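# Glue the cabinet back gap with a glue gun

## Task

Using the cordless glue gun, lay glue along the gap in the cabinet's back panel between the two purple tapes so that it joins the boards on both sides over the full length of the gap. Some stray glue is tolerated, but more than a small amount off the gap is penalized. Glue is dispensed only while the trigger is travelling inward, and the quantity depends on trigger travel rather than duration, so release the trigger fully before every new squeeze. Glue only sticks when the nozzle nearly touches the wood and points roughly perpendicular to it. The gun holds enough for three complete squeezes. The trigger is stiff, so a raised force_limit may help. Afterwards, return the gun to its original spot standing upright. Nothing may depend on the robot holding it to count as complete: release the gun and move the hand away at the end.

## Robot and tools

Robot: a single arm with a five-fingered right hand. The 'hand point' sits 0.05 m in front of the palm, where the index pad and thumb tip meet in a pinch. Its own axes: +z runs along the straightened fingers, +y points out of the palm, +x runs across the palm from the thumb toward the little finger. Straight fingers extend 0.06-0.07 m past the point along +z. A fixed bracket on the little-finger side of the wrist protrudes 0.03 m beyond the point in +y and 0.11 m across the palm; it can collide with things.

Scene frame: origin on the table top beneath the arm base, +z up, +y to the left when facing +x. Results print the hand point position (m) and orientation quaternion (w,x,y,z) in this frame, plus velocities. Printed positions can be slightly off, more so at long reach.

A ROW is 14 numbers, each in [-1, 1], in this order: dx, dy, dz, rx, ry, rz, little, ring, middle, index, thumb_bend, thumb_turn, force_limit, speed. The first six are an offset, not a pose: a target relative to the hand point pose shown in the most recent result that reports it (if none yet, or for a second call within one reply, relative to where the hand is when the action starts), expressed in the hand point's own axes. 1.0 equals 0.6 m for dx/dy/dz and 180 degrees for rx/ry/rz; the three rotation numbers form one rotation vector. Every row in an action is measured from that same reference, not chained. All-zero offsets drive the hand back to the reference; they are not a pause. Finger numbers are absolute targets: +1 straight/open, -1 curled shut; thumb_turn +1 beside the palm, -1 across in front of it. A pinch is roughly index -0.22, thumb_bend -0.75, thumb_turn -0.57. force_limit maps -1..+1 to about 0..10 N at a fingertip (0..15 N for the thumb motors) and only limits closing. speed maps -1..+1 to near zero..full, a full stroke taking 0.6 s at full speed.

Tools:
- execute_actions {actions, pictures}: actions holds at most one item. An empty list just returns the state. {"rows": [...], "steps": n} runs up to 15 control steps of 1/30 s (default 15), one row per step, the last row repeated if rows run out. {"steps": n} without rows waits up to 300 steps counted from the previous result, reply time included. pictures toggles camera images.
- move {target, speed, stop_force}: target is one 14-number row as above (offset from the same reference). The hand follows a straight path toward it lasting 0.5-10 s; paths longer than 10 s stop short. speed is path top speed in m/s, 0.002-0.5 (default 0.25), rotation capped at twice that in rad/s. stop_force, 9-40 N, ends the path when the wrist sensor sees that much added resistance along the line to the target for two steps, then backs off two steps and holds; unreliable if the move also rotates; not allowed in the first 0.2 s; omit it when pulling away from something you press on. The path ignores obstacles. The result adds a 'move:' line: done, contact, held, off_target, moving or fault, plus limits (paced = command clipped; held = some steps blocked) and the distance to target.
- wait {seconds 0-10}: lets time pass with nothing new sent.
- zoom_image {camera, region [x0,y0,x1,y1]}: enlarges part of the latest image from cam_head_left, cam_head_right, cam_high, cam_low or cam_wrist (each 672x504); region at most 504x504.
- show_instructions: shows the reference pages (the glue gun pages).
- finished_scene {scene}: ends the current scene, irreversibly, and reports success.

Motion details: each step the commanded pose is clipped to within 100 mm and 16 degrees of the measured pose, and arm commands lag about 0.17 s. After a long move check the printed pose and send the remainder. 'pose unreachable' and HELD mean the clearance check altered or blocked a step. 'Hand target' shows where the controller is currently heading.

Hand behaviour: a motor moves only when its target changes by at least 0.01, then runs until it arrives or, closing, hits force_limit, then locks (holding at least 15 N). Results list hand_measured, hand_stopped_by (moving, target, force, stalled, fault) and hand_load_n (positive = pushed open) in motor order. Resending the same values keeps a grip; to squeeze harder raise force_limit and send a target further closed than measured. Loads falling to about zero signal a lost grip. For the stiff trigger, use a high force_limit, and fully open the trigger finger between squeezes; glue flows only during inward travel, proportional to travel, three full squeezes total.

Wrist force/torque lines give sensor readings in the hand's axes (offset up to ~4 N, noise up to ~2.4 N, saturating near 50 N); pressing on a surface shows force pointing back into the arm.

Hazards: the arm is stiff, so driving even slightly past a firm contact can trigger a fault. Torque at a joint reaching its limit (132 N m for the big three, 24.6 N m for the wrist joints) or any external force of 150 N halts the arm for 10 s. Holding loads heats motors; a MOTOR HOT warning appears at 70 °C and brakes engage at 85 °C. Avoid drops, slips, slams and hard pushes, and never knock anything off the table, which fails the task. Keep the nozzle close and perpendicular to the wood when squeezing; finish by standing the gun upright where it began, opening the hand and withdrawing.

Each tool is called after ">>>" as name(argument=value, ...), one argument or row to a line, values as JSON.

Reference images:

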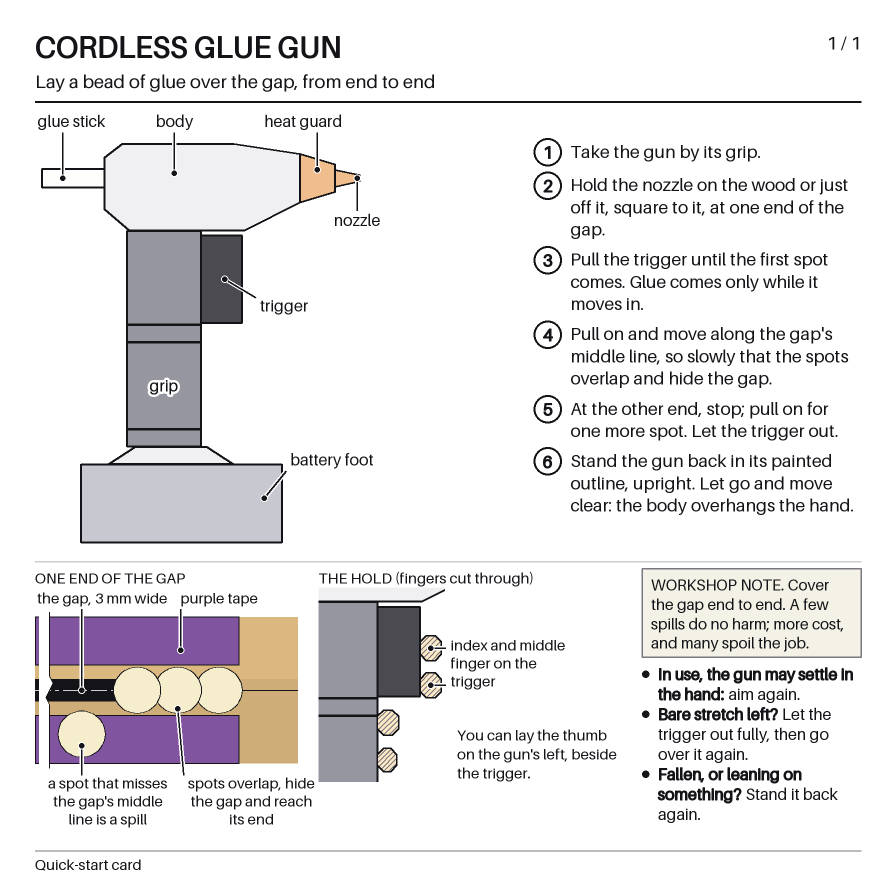

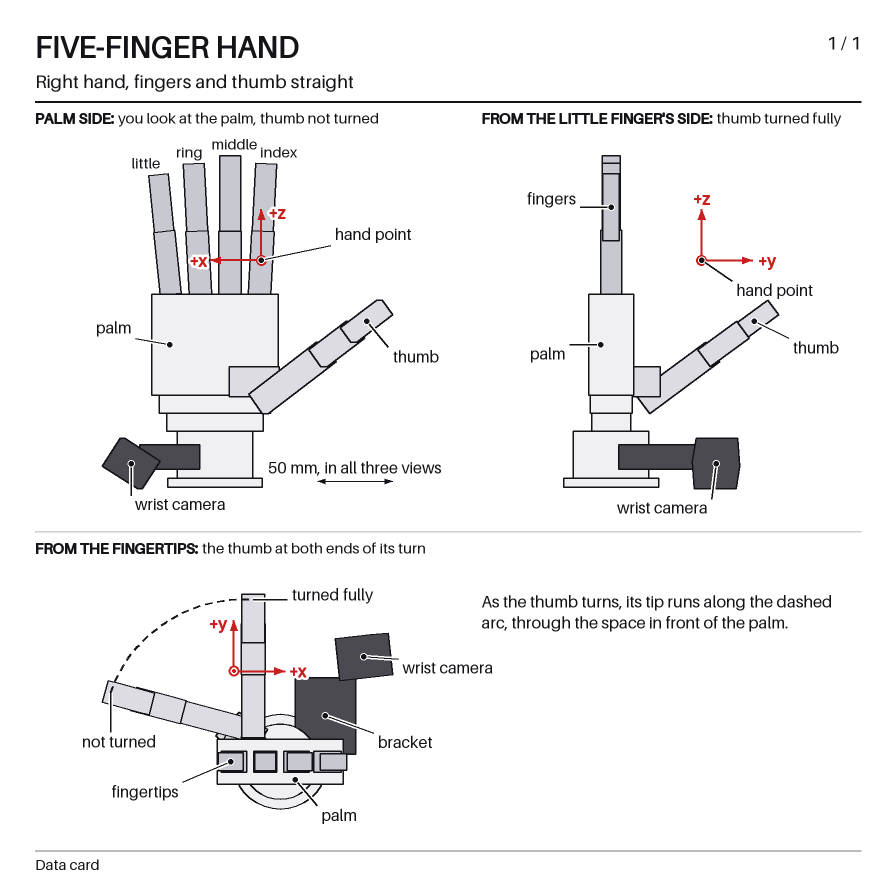

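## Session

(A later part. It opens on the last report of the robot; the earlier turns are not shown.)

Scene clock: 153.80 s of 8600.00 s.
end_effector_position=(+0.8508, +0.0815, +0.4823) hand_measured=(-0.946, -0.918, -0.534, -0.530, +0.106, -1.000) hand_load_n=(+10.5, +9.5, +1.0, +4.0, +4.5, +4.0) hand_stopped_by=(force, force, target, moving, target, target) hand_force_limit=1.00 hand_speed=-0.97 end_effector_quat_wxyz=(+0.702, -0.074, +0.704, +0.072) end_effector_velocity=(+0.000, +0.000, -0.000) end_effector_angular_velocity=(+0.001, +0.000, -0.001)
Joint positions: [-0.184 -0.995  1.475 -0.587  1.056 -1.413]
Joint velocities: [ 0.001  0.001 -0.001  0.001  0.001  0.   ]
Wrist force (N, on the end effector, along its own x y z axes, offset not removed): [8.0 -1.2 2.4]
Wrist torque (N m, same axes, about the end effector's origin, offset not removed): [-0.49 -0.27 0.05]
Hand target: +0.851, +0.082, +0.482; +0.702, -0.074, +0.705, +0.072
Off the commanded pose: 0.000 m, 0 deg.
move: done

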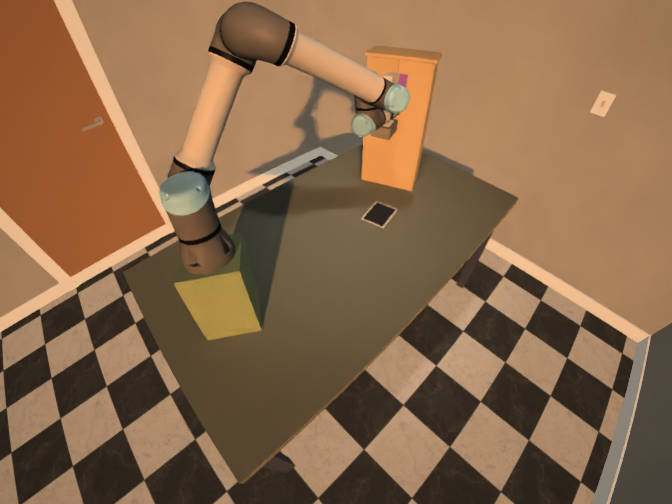

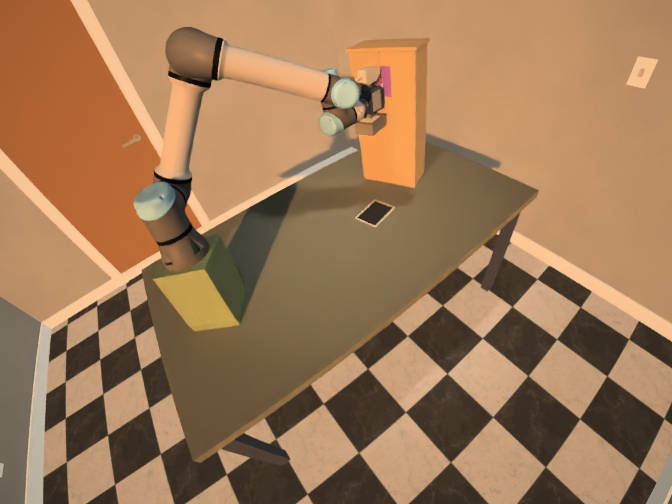

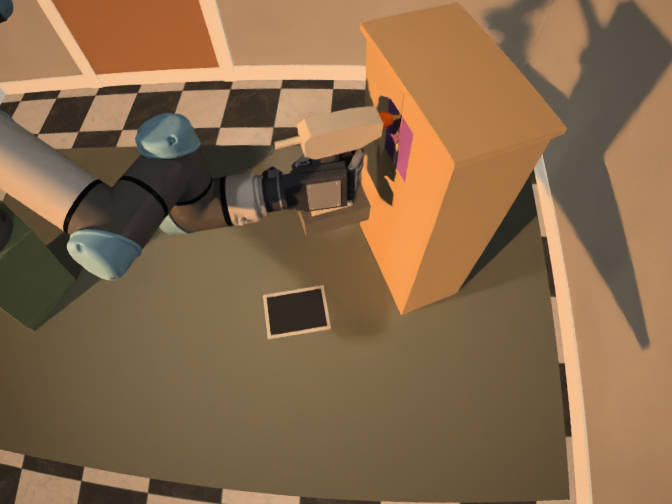

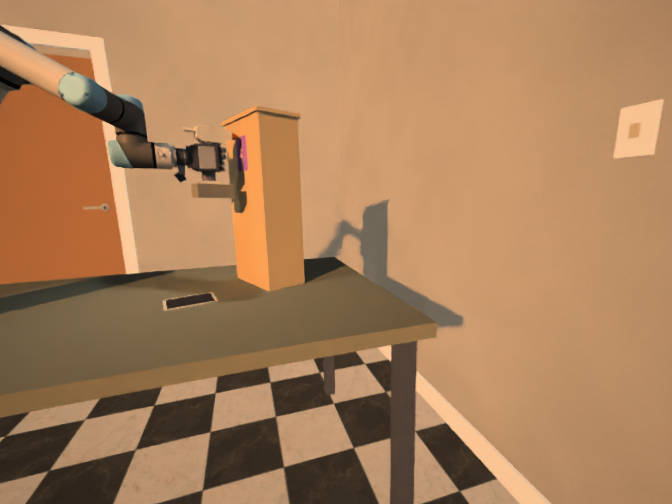

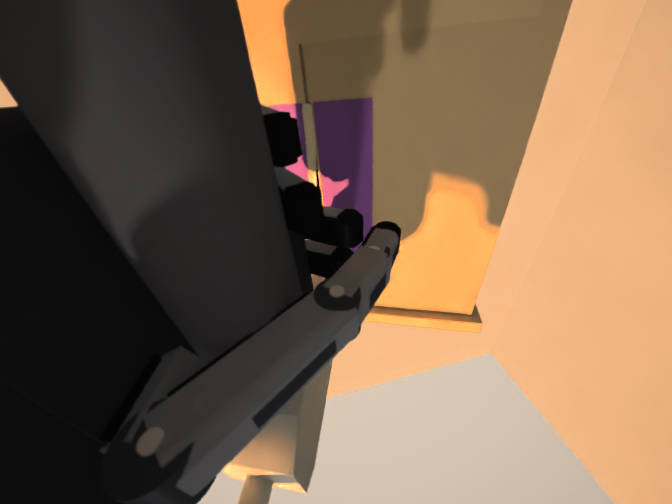

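>>> move(
  target=[-0.004,0,0,0,0,0,-1,-1,-0.55,-0.545,0.1,-1,1,-0.985],
  speed=0.01,
)

>>> move(
  target=[0.012,0,0,0,0,0,-1,-1,-0.55,-0.545,0.1,-1,1,-0.985],
  speed=0.015,
)

>>> zoom_image(
  camera="cam_high",
  region=[380,100,420,130],
)

Scene clock: 156.60 s of 8600.00 s.
end_effector_position=(+0.8508, +0.0816, +0.4845) hand_measured=(-0.946, -0.918, -0.550, -0.544, +0.106, -1.000) hand_load_n=(+10.5, +9.5, +1.0, +3.5, +4.5, +4.0) hand_stopped_by=(force, force, moving, moving, target, target) hand_force_limit=1.00 hand_speed=-0.98 end_effector_quat_wxyz=(+0.702, -0.074, +0.704, +0.072) end_effector_velocity=(+0.000, -0.000, +0.002) end_effector_angular_velocity=(-0.000, -0.001, -0.001)
Joint positions: [-0.184 -0.997  1.473 -0.583  1.055 -1.413]
Joint velocities: [-0.    -0.002 -0.001  0.002  0.    -0.   ]
Wrist force (N, on the end effector, along its own x y z axes, offset not removed): [9.5 -2.3 1.5]
Wrist torque (N m, same axes, about the end effector's origin, offset not removed): [-0.55 -0.77 -0.03]
Hand target: +0.851, +0.082, +0.485; +0.702, -0.074, +0.704, +0.072
Off the commanded pose: 0.000 m, 0 deg.
move: done

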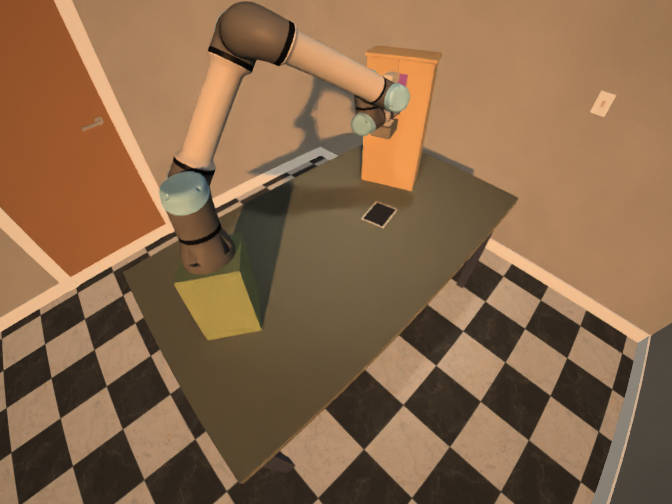

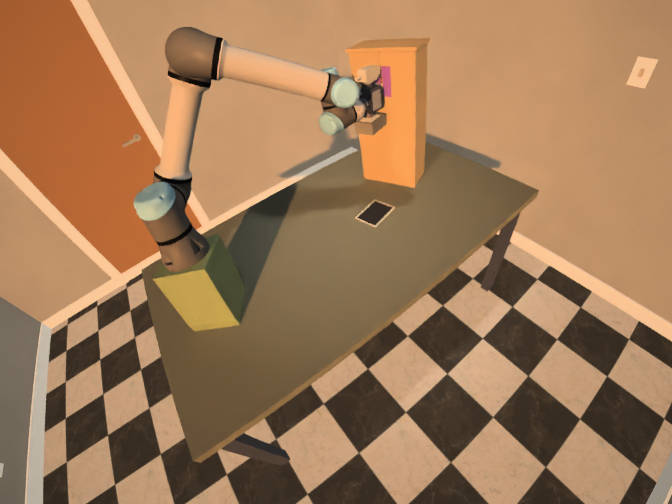

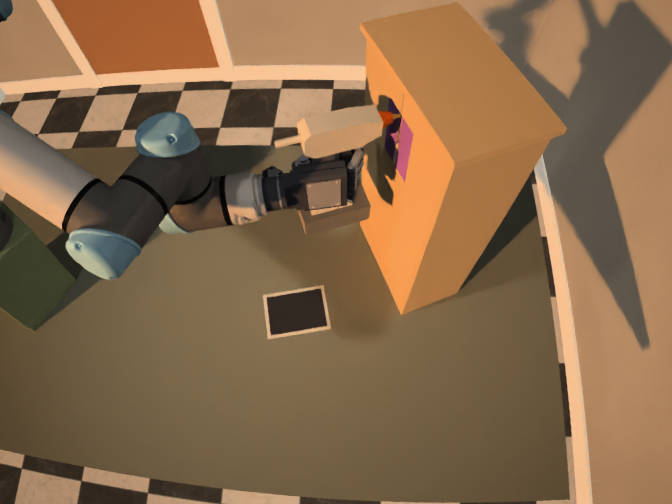

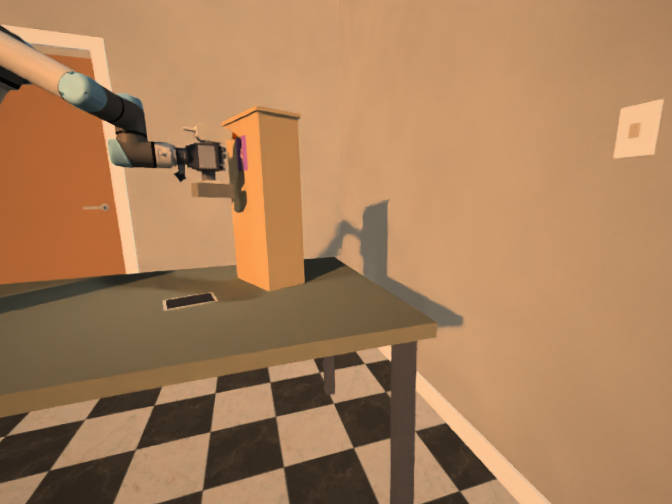

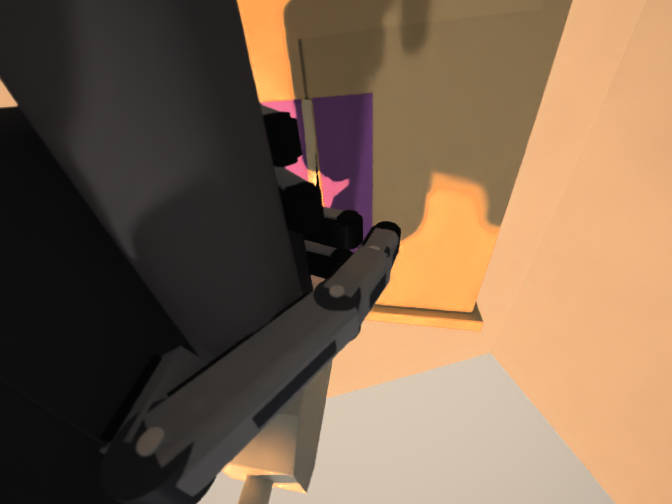

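Scene clock: 157.33 s of 8600.00 s.
end_effector_position=(+0.8507, +0.0815, +0.4776) hand_measured=(-0.946, -0.918, -0.550, -0.542, +0.106, -1.000) hand_load_n=(+10.5, +9.5, +1.5, +3.5, +4.5, +4.0) hand_stopped_by=(force, force, target, target, target, target) hand_force_limit=1.00 hand_speed=-0.98 end_effector_quat_wxyz=(+0.702, -0.074, +0.704, +0.072) end_effector_velocity=(+0.000, +0.000, -0.003) end_effector_angular_velocity=(-0.001, -0.001, +0.001)
Joint positions: [-0.183 -0.989  1.479 -0.596  1.057 -1.413]
Joint velocities: [ 0.001  0.004  0.002 -0.006 -0.    -0.001]
Wrist force (N, on the end effector, along its own x y z axes, offset not removed): [10.0 2.5 3.1]
Wrist torque (N m, same axes, about the end effector's origin, offset not removed): [0.15 -0.78 0.15]
Hand target: +0.851, +0.082, +0.477; +0.702, -0.074, +0.704, +0.072
Off the commanded pose: 0.000 m, 0 deg.
move: done

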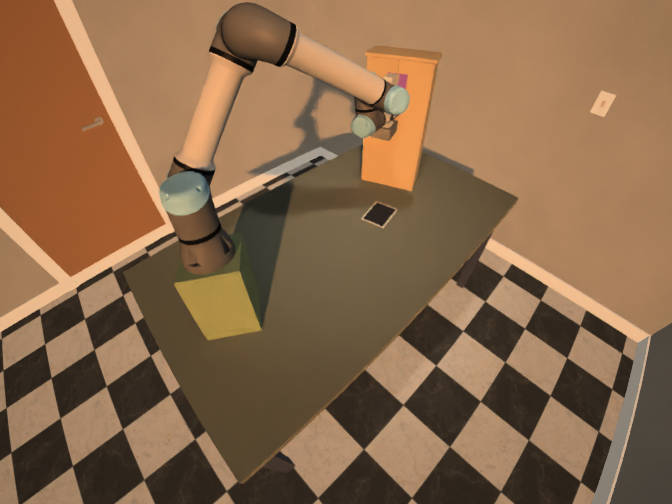

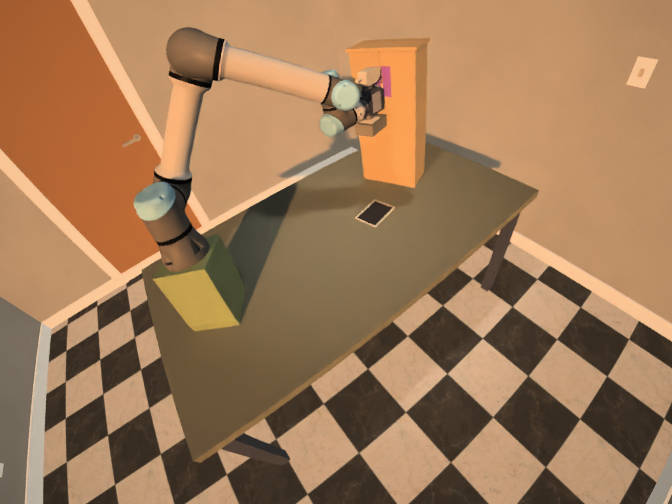

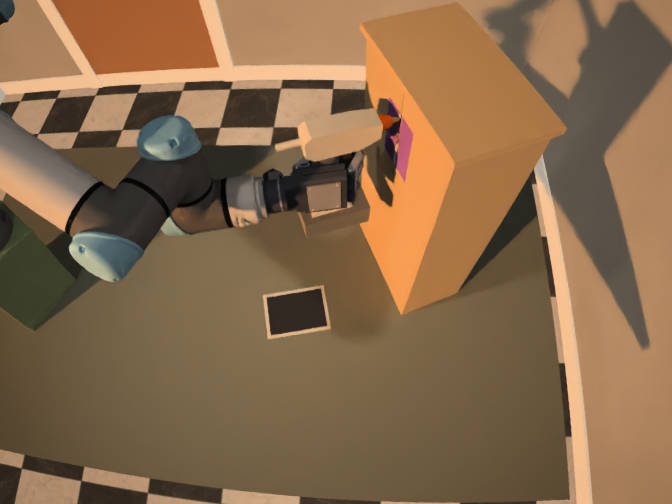

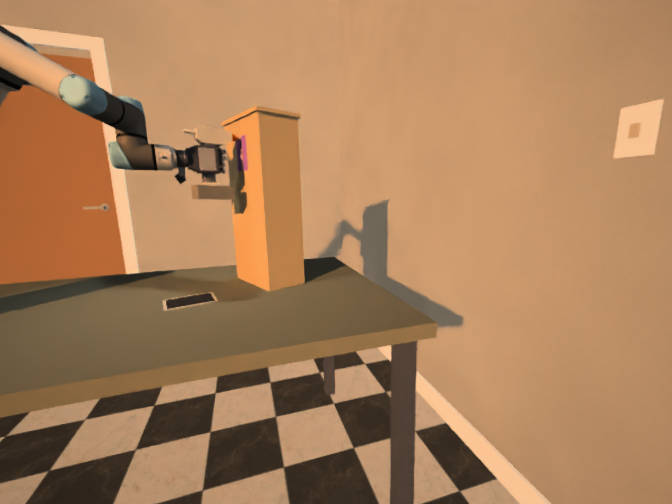

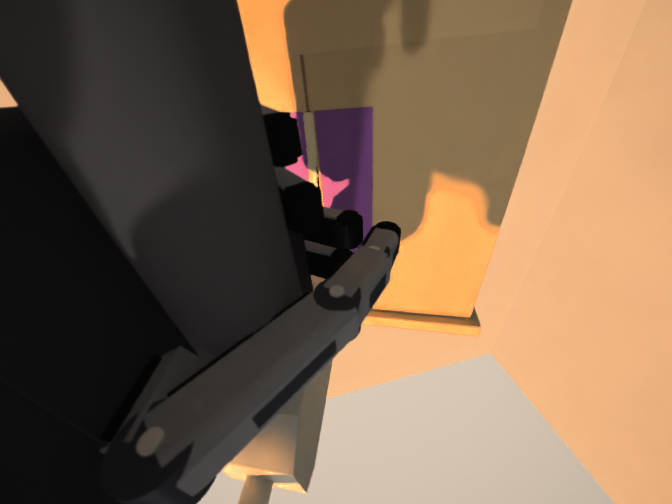

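Region (380, 100, 420, 130) of cam_high's 672x504 image, scaled by 12.600, with more detail than that image has; it fills the top 378 rows of this view, and the rest is white.

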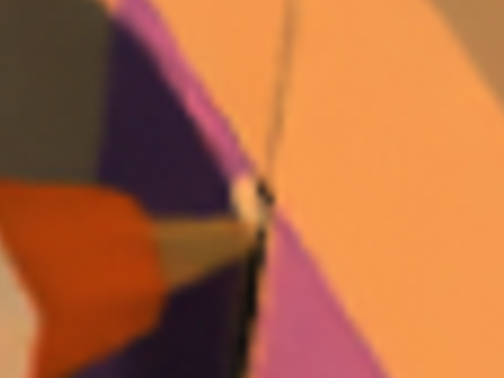

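>>> move(
  target=[0.05,0,-0.01,0,0,0,-1,-1,-0.55,-0.545,0.1,-1,1,-0.985],
  speed=0.05,
)

>>> zoom_image(
  camera="cam_high",
  region=[385,105,415,130],
)

>>> zoom_image(
  camera="cam_head_left",
  region=[384,66,412,87],
)

Scene clock: 162.00 s of 8600.00 s.
end_effector_position=(+0.8448, +0.0803, +0.4480) hand_measured=(-0.946, -0.918, -0.550, -0.542, +0.106, -1.000) hand_load_n=(+10.5, +9.5, +1.5, +3.5, +4.5, +4.0) hand_stopped_by=(force, force, target, target, target, target) hand_force_limit=1.00 hand_speed=-0.98 end_effector_quat_wxyz=(+0.702, -0.074, +0.704, +0.072) end_effector_velocity=(-0.000, -0.001, -0.001) end_effector_angular_velocity=(-0.001, -0.002, -0.001)
Joint positions: [-0.181 -0.962  1.521 -0.666  1.059 -1.414]
Joint velocities: [-0.     0.001  0.003 -0.007  0.001 -0.   ]
Wrist force (N, on the end effector, along its own x y z axes, offset not removed): [8.0 -1.9 2.0]
Wrist torque (N m, same axes, about the end effector's origin, offset not removed): [-0.38 -0.44 -0.06]
Hand target: +0.845, +0.080, +0.448; +0.702, -0.074, +0.704, +0.072
Off the commanded pose: 0.000 m, 0 deg.
After step 90, 0.63 s passed at rest.
move: done

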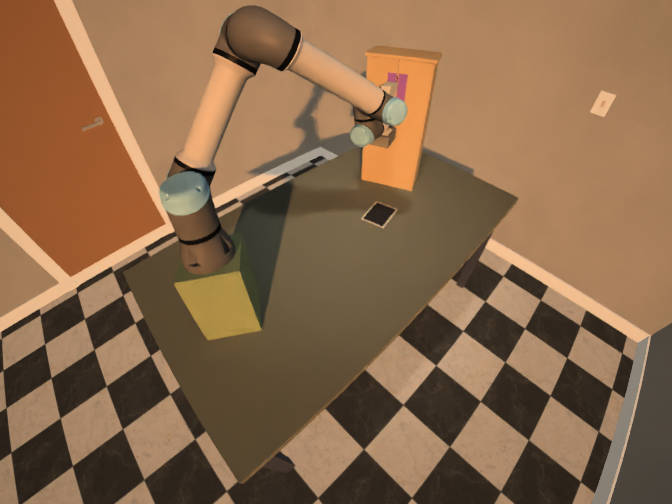

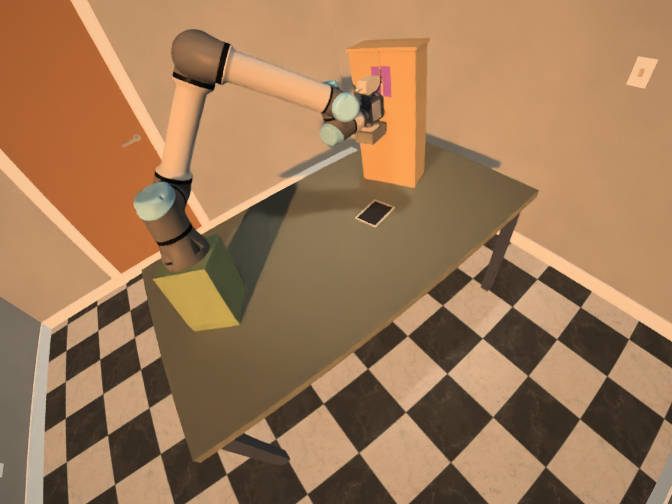

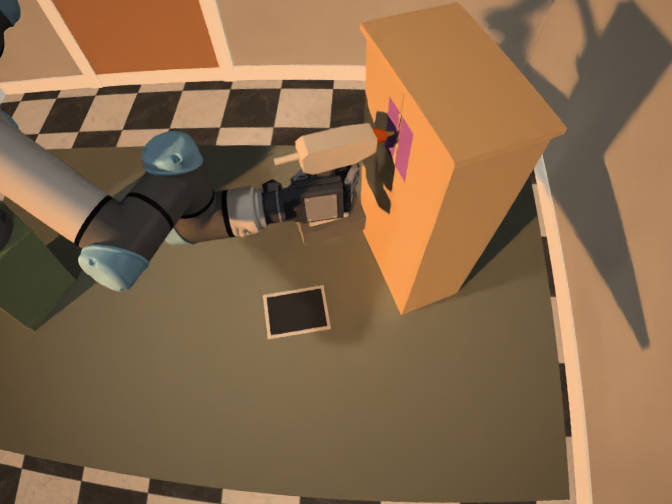

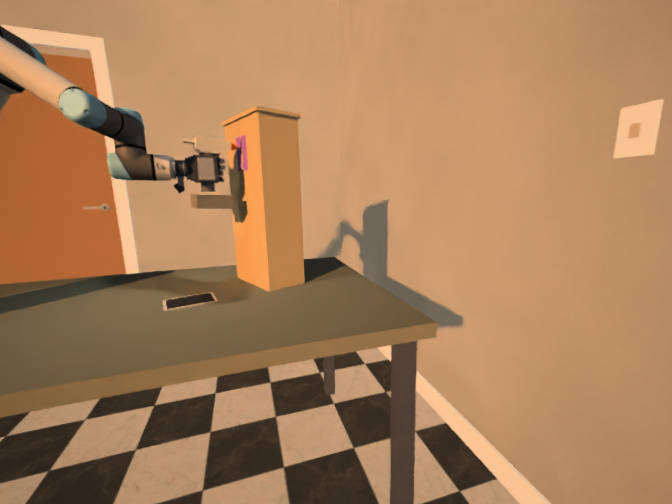

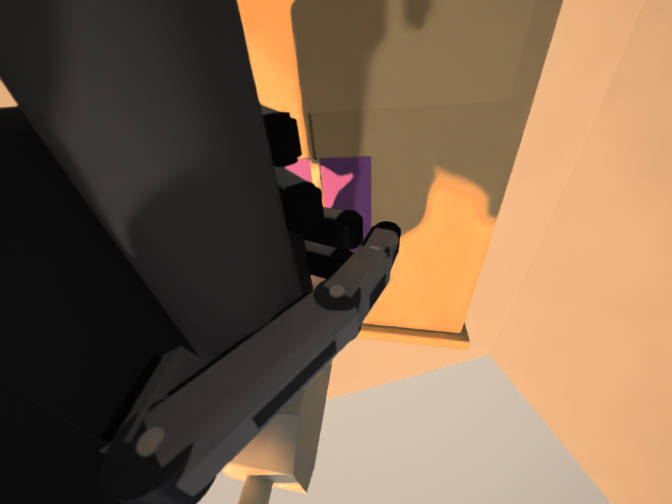

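Region (385, 105, 415, 130) of cam_high's 672x504 image, scaled by 16.800, with more detail than that image has.

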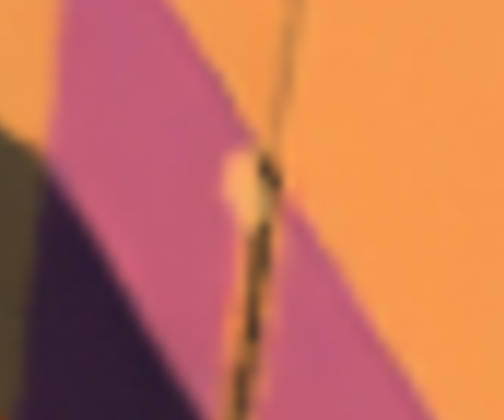

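Region (384, 66, 412, 87) of cam_head_left's 672x504 image, scaled by 18.000, with more detail than that image has; it fills the top 378 rows of this view, and the rest is white.

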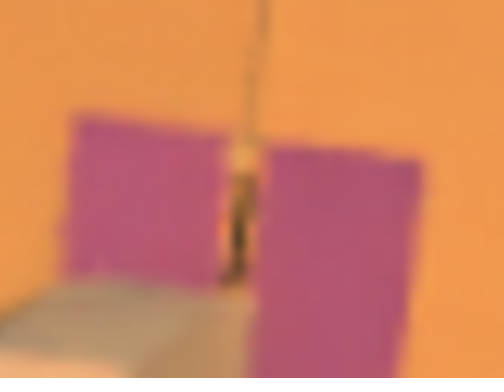

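>>> move(
  target=[-0.062,-0.0013,0.0102,0,0,0,-1,-1,-0.55,-0.545,0.1,-1,1,-0.985],
  speed=0.05,
)

>>> execute_actions(
  actions=[
    {"rows":[[0,0,0,0,0,0,-1,-1,-0.56,-0.555,0.1,-1,1,-0.975]]},
  ],
)

>>> zoom_image(
  camera="cam_high",
  region=[385,105,415,130],
)

Scene clock: 166.87 s of 8600.00 s.
end_effector_position=(+0.8511, +0.0808, +0.4848) hand_measured=(-0.946, -0.918, -0.550, -0.542, +0.106, -1.000) hand_load_n=(+10.5, +9.5, +1.5, +3.5, +4.5, +4.0) hand_stopped_by=(force, force, target, target, target, target) hand_force_limit=1.00 hand_speed=-0.98 end_effector_quat_wxyz=(+0.702, -0.074, +0.704, +0.072) end_effector_velocity=(+0.000, -0.000, +0.001) end_effector_angular_velocity=(+0.001, +0.001, +0.000)
Joint positions: [-0.185 -0.997  1.472 -0.582  1.054 -1.413]
Joint velocities: [-0.001 -0.002 -0.002  0.005 -0.001  0.   ]
Wrist force (N, on the end effector, along its own x y z axes, offset not removed): [5.0 -0.2 1.1]
Wrist torque (N m, same axes, about the end effector's origin, offset not removed): [0.03 0.05 -0.23]
Hand target: +0.851, +0.081, +0.485; +0.702, -0.074, +0.704, +0.072
Off the commanded pose: 0.000 m, 0 deg.
After step 90, 0.67 s passed at rest.
move: done

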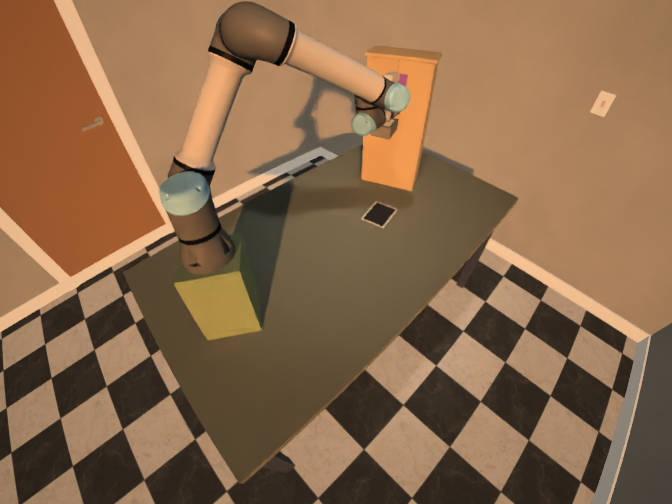

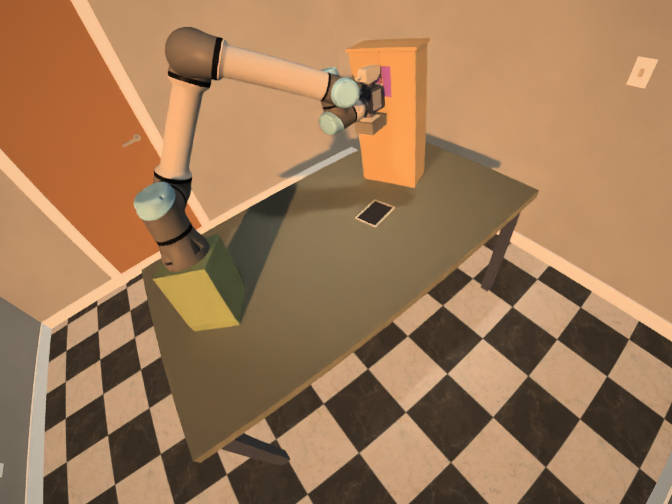

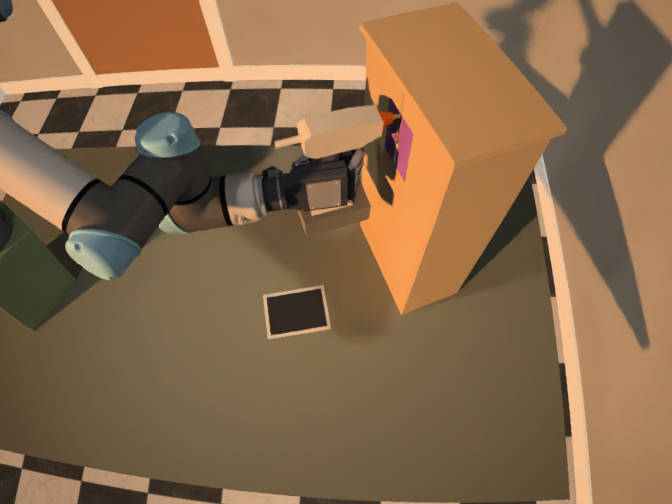

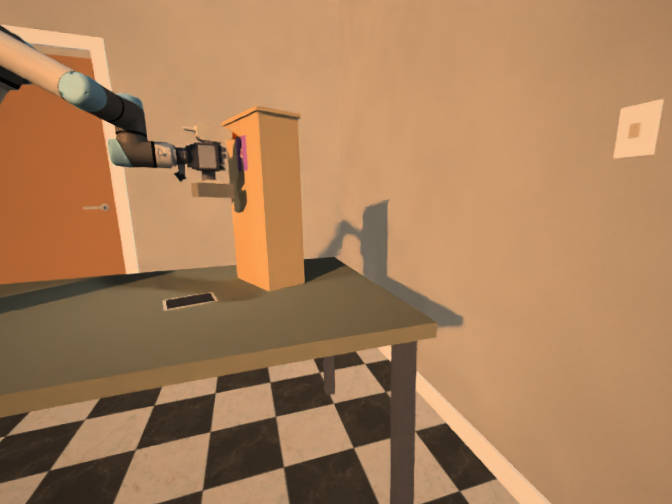

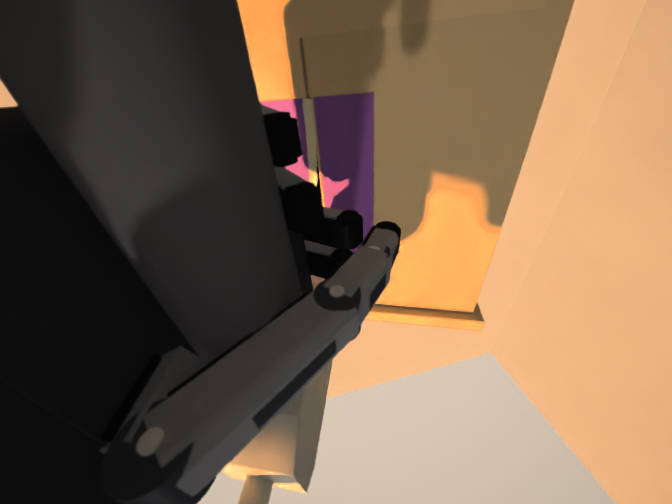

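Scene clock: 167.37 s of 8600.00 s.
end_effector_position=(+0.8511, +0.0808, +0.4850) hand_measured=(-0.946, -0.918, -0.560, -0.552, +0.106, -1.000) hand_load_n=(+10.5, +9.5, +1.5, +3.5, +4.5, +4.0) hand_stopped_by=(force, force, target, target, target, target) hand_force_limit=1.00 hand_speed=-0.97 end_effector_quat_wxyz=(+0.702, -0.074, +0.704, +0.072) end_effector_velocity=(-0.000, +0.000, -0.000) end_effector_angular_velocity=(+0.000, +0.000, +0.001)
Joint positions: [-0.185 -0.997  1.471 -0.582  1.054 -1.413]
Joint velocities: [ 0.    -0.001  0.001 -0.001 -0.    -0.   ]
Wrist force (N, on the end effector, along its own x y z axes, offset not removed): [10.4 -0.2 4.4]
Wrist torque (N m, same axes, about the end effector's origin, offset not removed): [-0.28 -0.77 0.22]
Hand target: +0.851, +0.081, +0.485; +0.702, -0.074, +0.704, +0.072
Off the commanded pose: 0.000 m, 0 deg.
Steps of this call (steps 1 to 15: all 15 steps of this action). Readings (end_effector_position | what the end effector reports):
1: (+0.8511, +0.0808, +0.4849) | hand_measured=(-0.946, -0.918, -0.550, -0.542, +0.106, -1.000) hand_load_n=(+10.5, +9.5, +1.5, +3.5, +4.5, +4.0) hand_stopped_by=(force, force, moving, moving, target, target) hand_force_limit=1.00 hand_speed=-0.97
2: (+0.8511, +0.0808, +0.4849) | hand_measured=(-0.946, -0.918, -0.550, -0.542, +0.106, -1.000) hand_load_n=(+10.5, +9.5, +1.5, +3.5, +4.5, +4.0) hand_stopped_by=(force, force, moving, moving, target, target) hand_force_limit=1.00 hand_speed=-0.97
4: (+0.8511, +0.0808, +0.4849) | hand_measured=(-0.946, -0.918, -0.550, -0.544, +0.106, -1.000) hand_load_n=(+10.5, +9.5, +1.5, +3.5, +4.5, +4.0) hand_stopped_by=(force, force, moving, moving, target, target) hand_force_limit=1.00 hand_speed=-0.97
8: (+0.8511, +0.0808, +0.4849) | hand_measured=(-0.946, -0.918, -0.556, -0.550, +0.106, -1.000) hand_load_n=(+10.5, +9.5, +1.5, +3.5, +4.5, +4.0) hand_stopped_by=(force, force, moving, moving, target, target) hand_force_limit=1.00 hand_speed=-0.97
15: the state above

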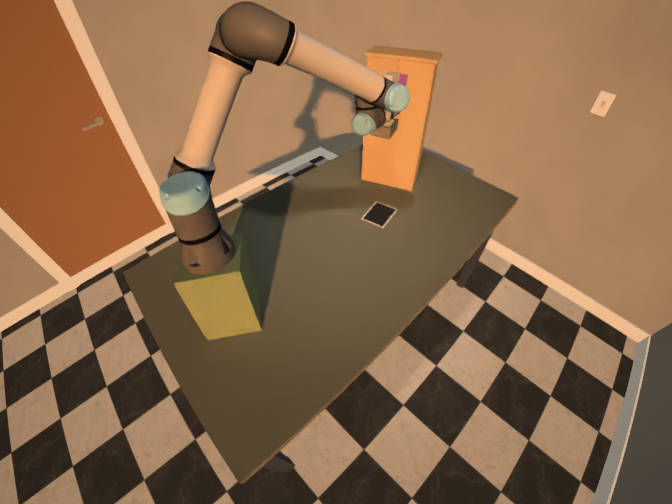

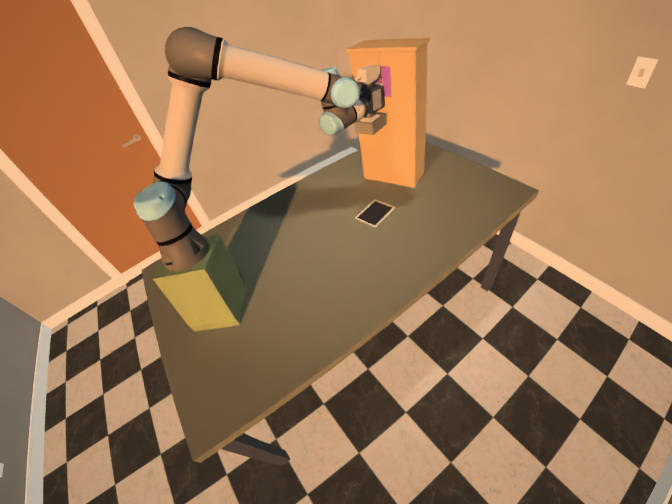

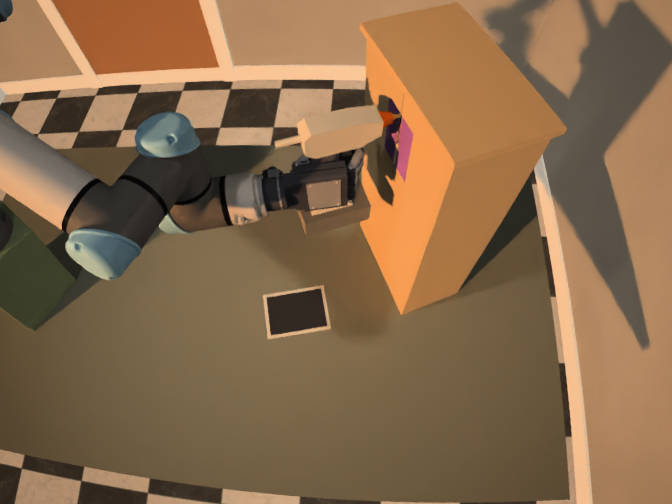

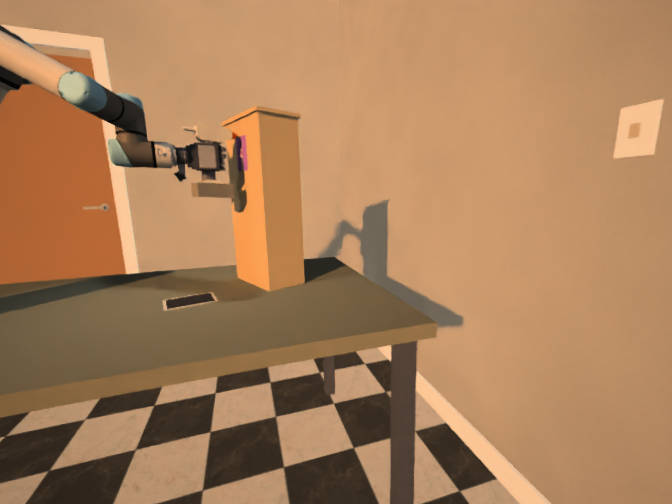

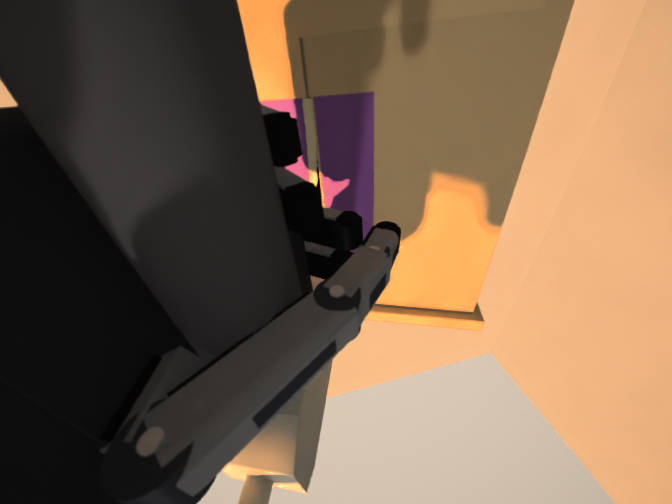

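Region (385, 105, 415, 130) of cam_high's 672x504 image, scaled by 16.800, with more detail than that image has.

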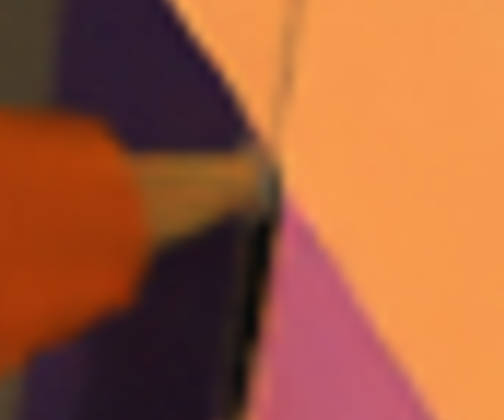

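>>> move(
  target=[0.05,-0.001,0.001,0,0,0,-1,-1,-0.632,-0.627,0.1,-1,1,-0.98],
  speed=0.015,
)

>>> zoom_image(
  camera="cam_high",
  region=[380,105,420,140],
)

>>> zoom_image(
  camera="cam_head_left",
  region=[384,66,412,87],
)

Scene clock: 172.60 s of 8600.00 s.
end_effector_position=(+0.8517, +0.0803, +0.4551) hand_measured=(-0.946, -0.918, -0.632, -0.624, +0.106, -1.000) hand_load_n=(+10.0, +9.0, +2.0, +4.5, +4.5, +4.5) hand_stopped_by=(force, force, moving, moving, target, target) hand_force_limit=1.00 hand_speed=-0.98 end_effector_quat_wxyz=(+0.702, -0.074, +0.704, +0.072) end_effector_velocity=(+0.000, -0.000, -0.001) end_effector_angular_velocity=(-0.000, -0.002, -0.001)
Joint positions: [-0.179 -0.958  1.492 -0.64   1.061 -1.414]
Joint velocities: [-0.     0.001  0.    -0.003  0.001 -0.   ]
Wrist force (N, on the end effector, along its own x y z axes, offset not removed): [9.1 1.8 -0.9]
Wrist torque (N m, same axes, about the end effector's origin, offset not removed): [0.25 -0.45 0.22]
Hand target: +0.852, +0.080, +0.455; +0.702, -0.074, +0.704, +0.072
Off the commanded pose: 0.000 m, 0 deg.
move: done

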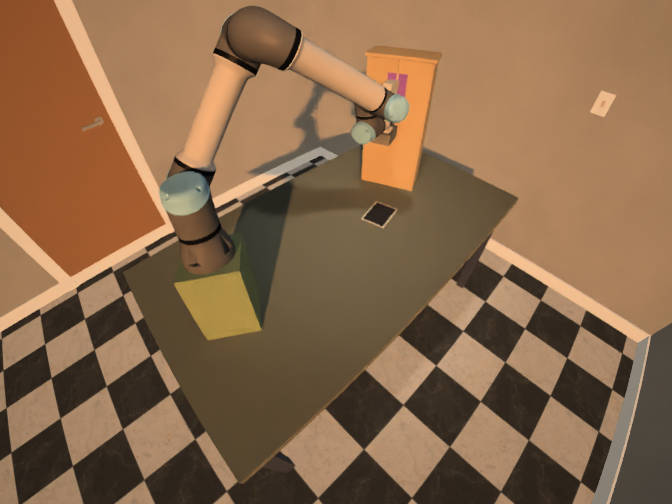

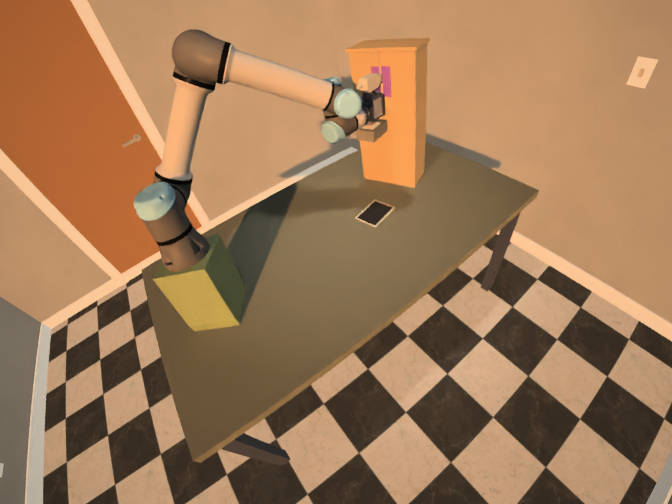

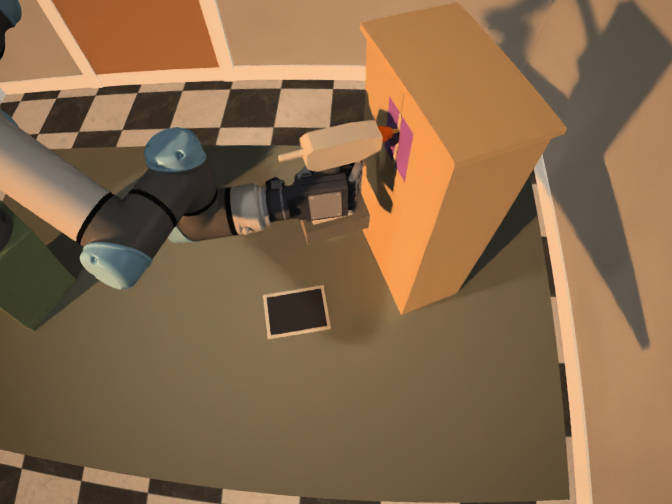

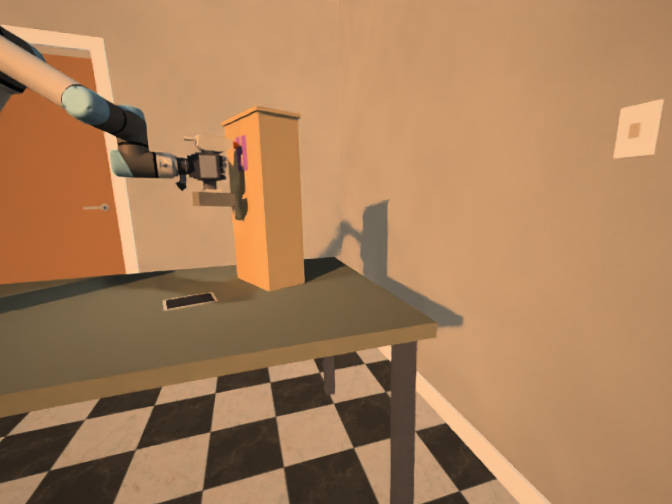

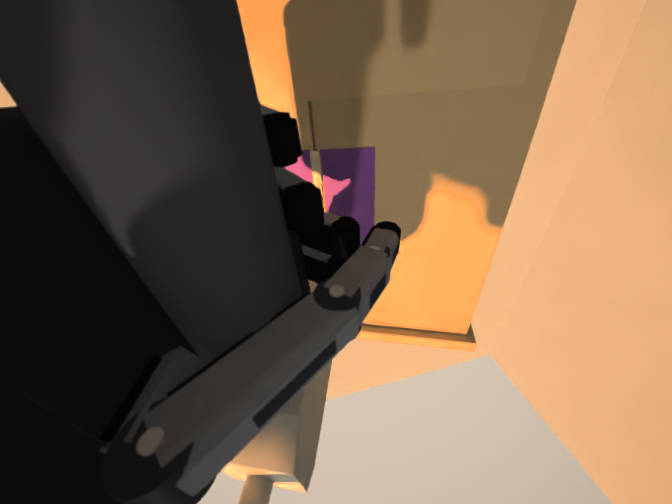

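Region (380, 105, 420, 140) of cam_high's 672x504 image, scaled by 12.600, with more detail than that image has; it fills the top 441 rows of this view, and the rest is white.

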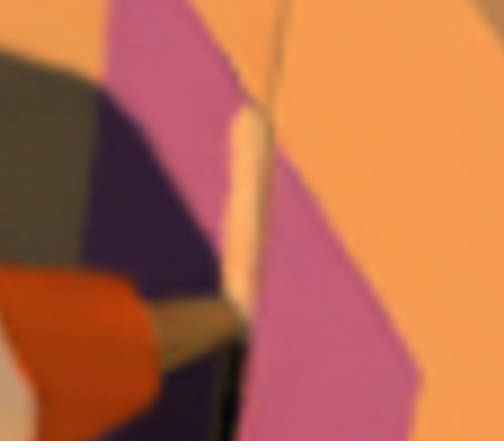

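Region (384, 66, 412, 87) of cam_head_left's 672x504 image, scaled by 18.000, with more detail than that image has; it fills the top 378 rows of this view, and the rest is white.

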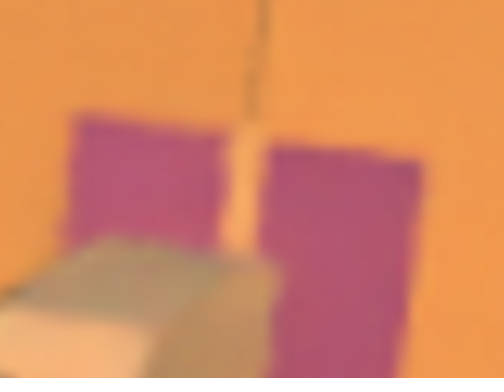

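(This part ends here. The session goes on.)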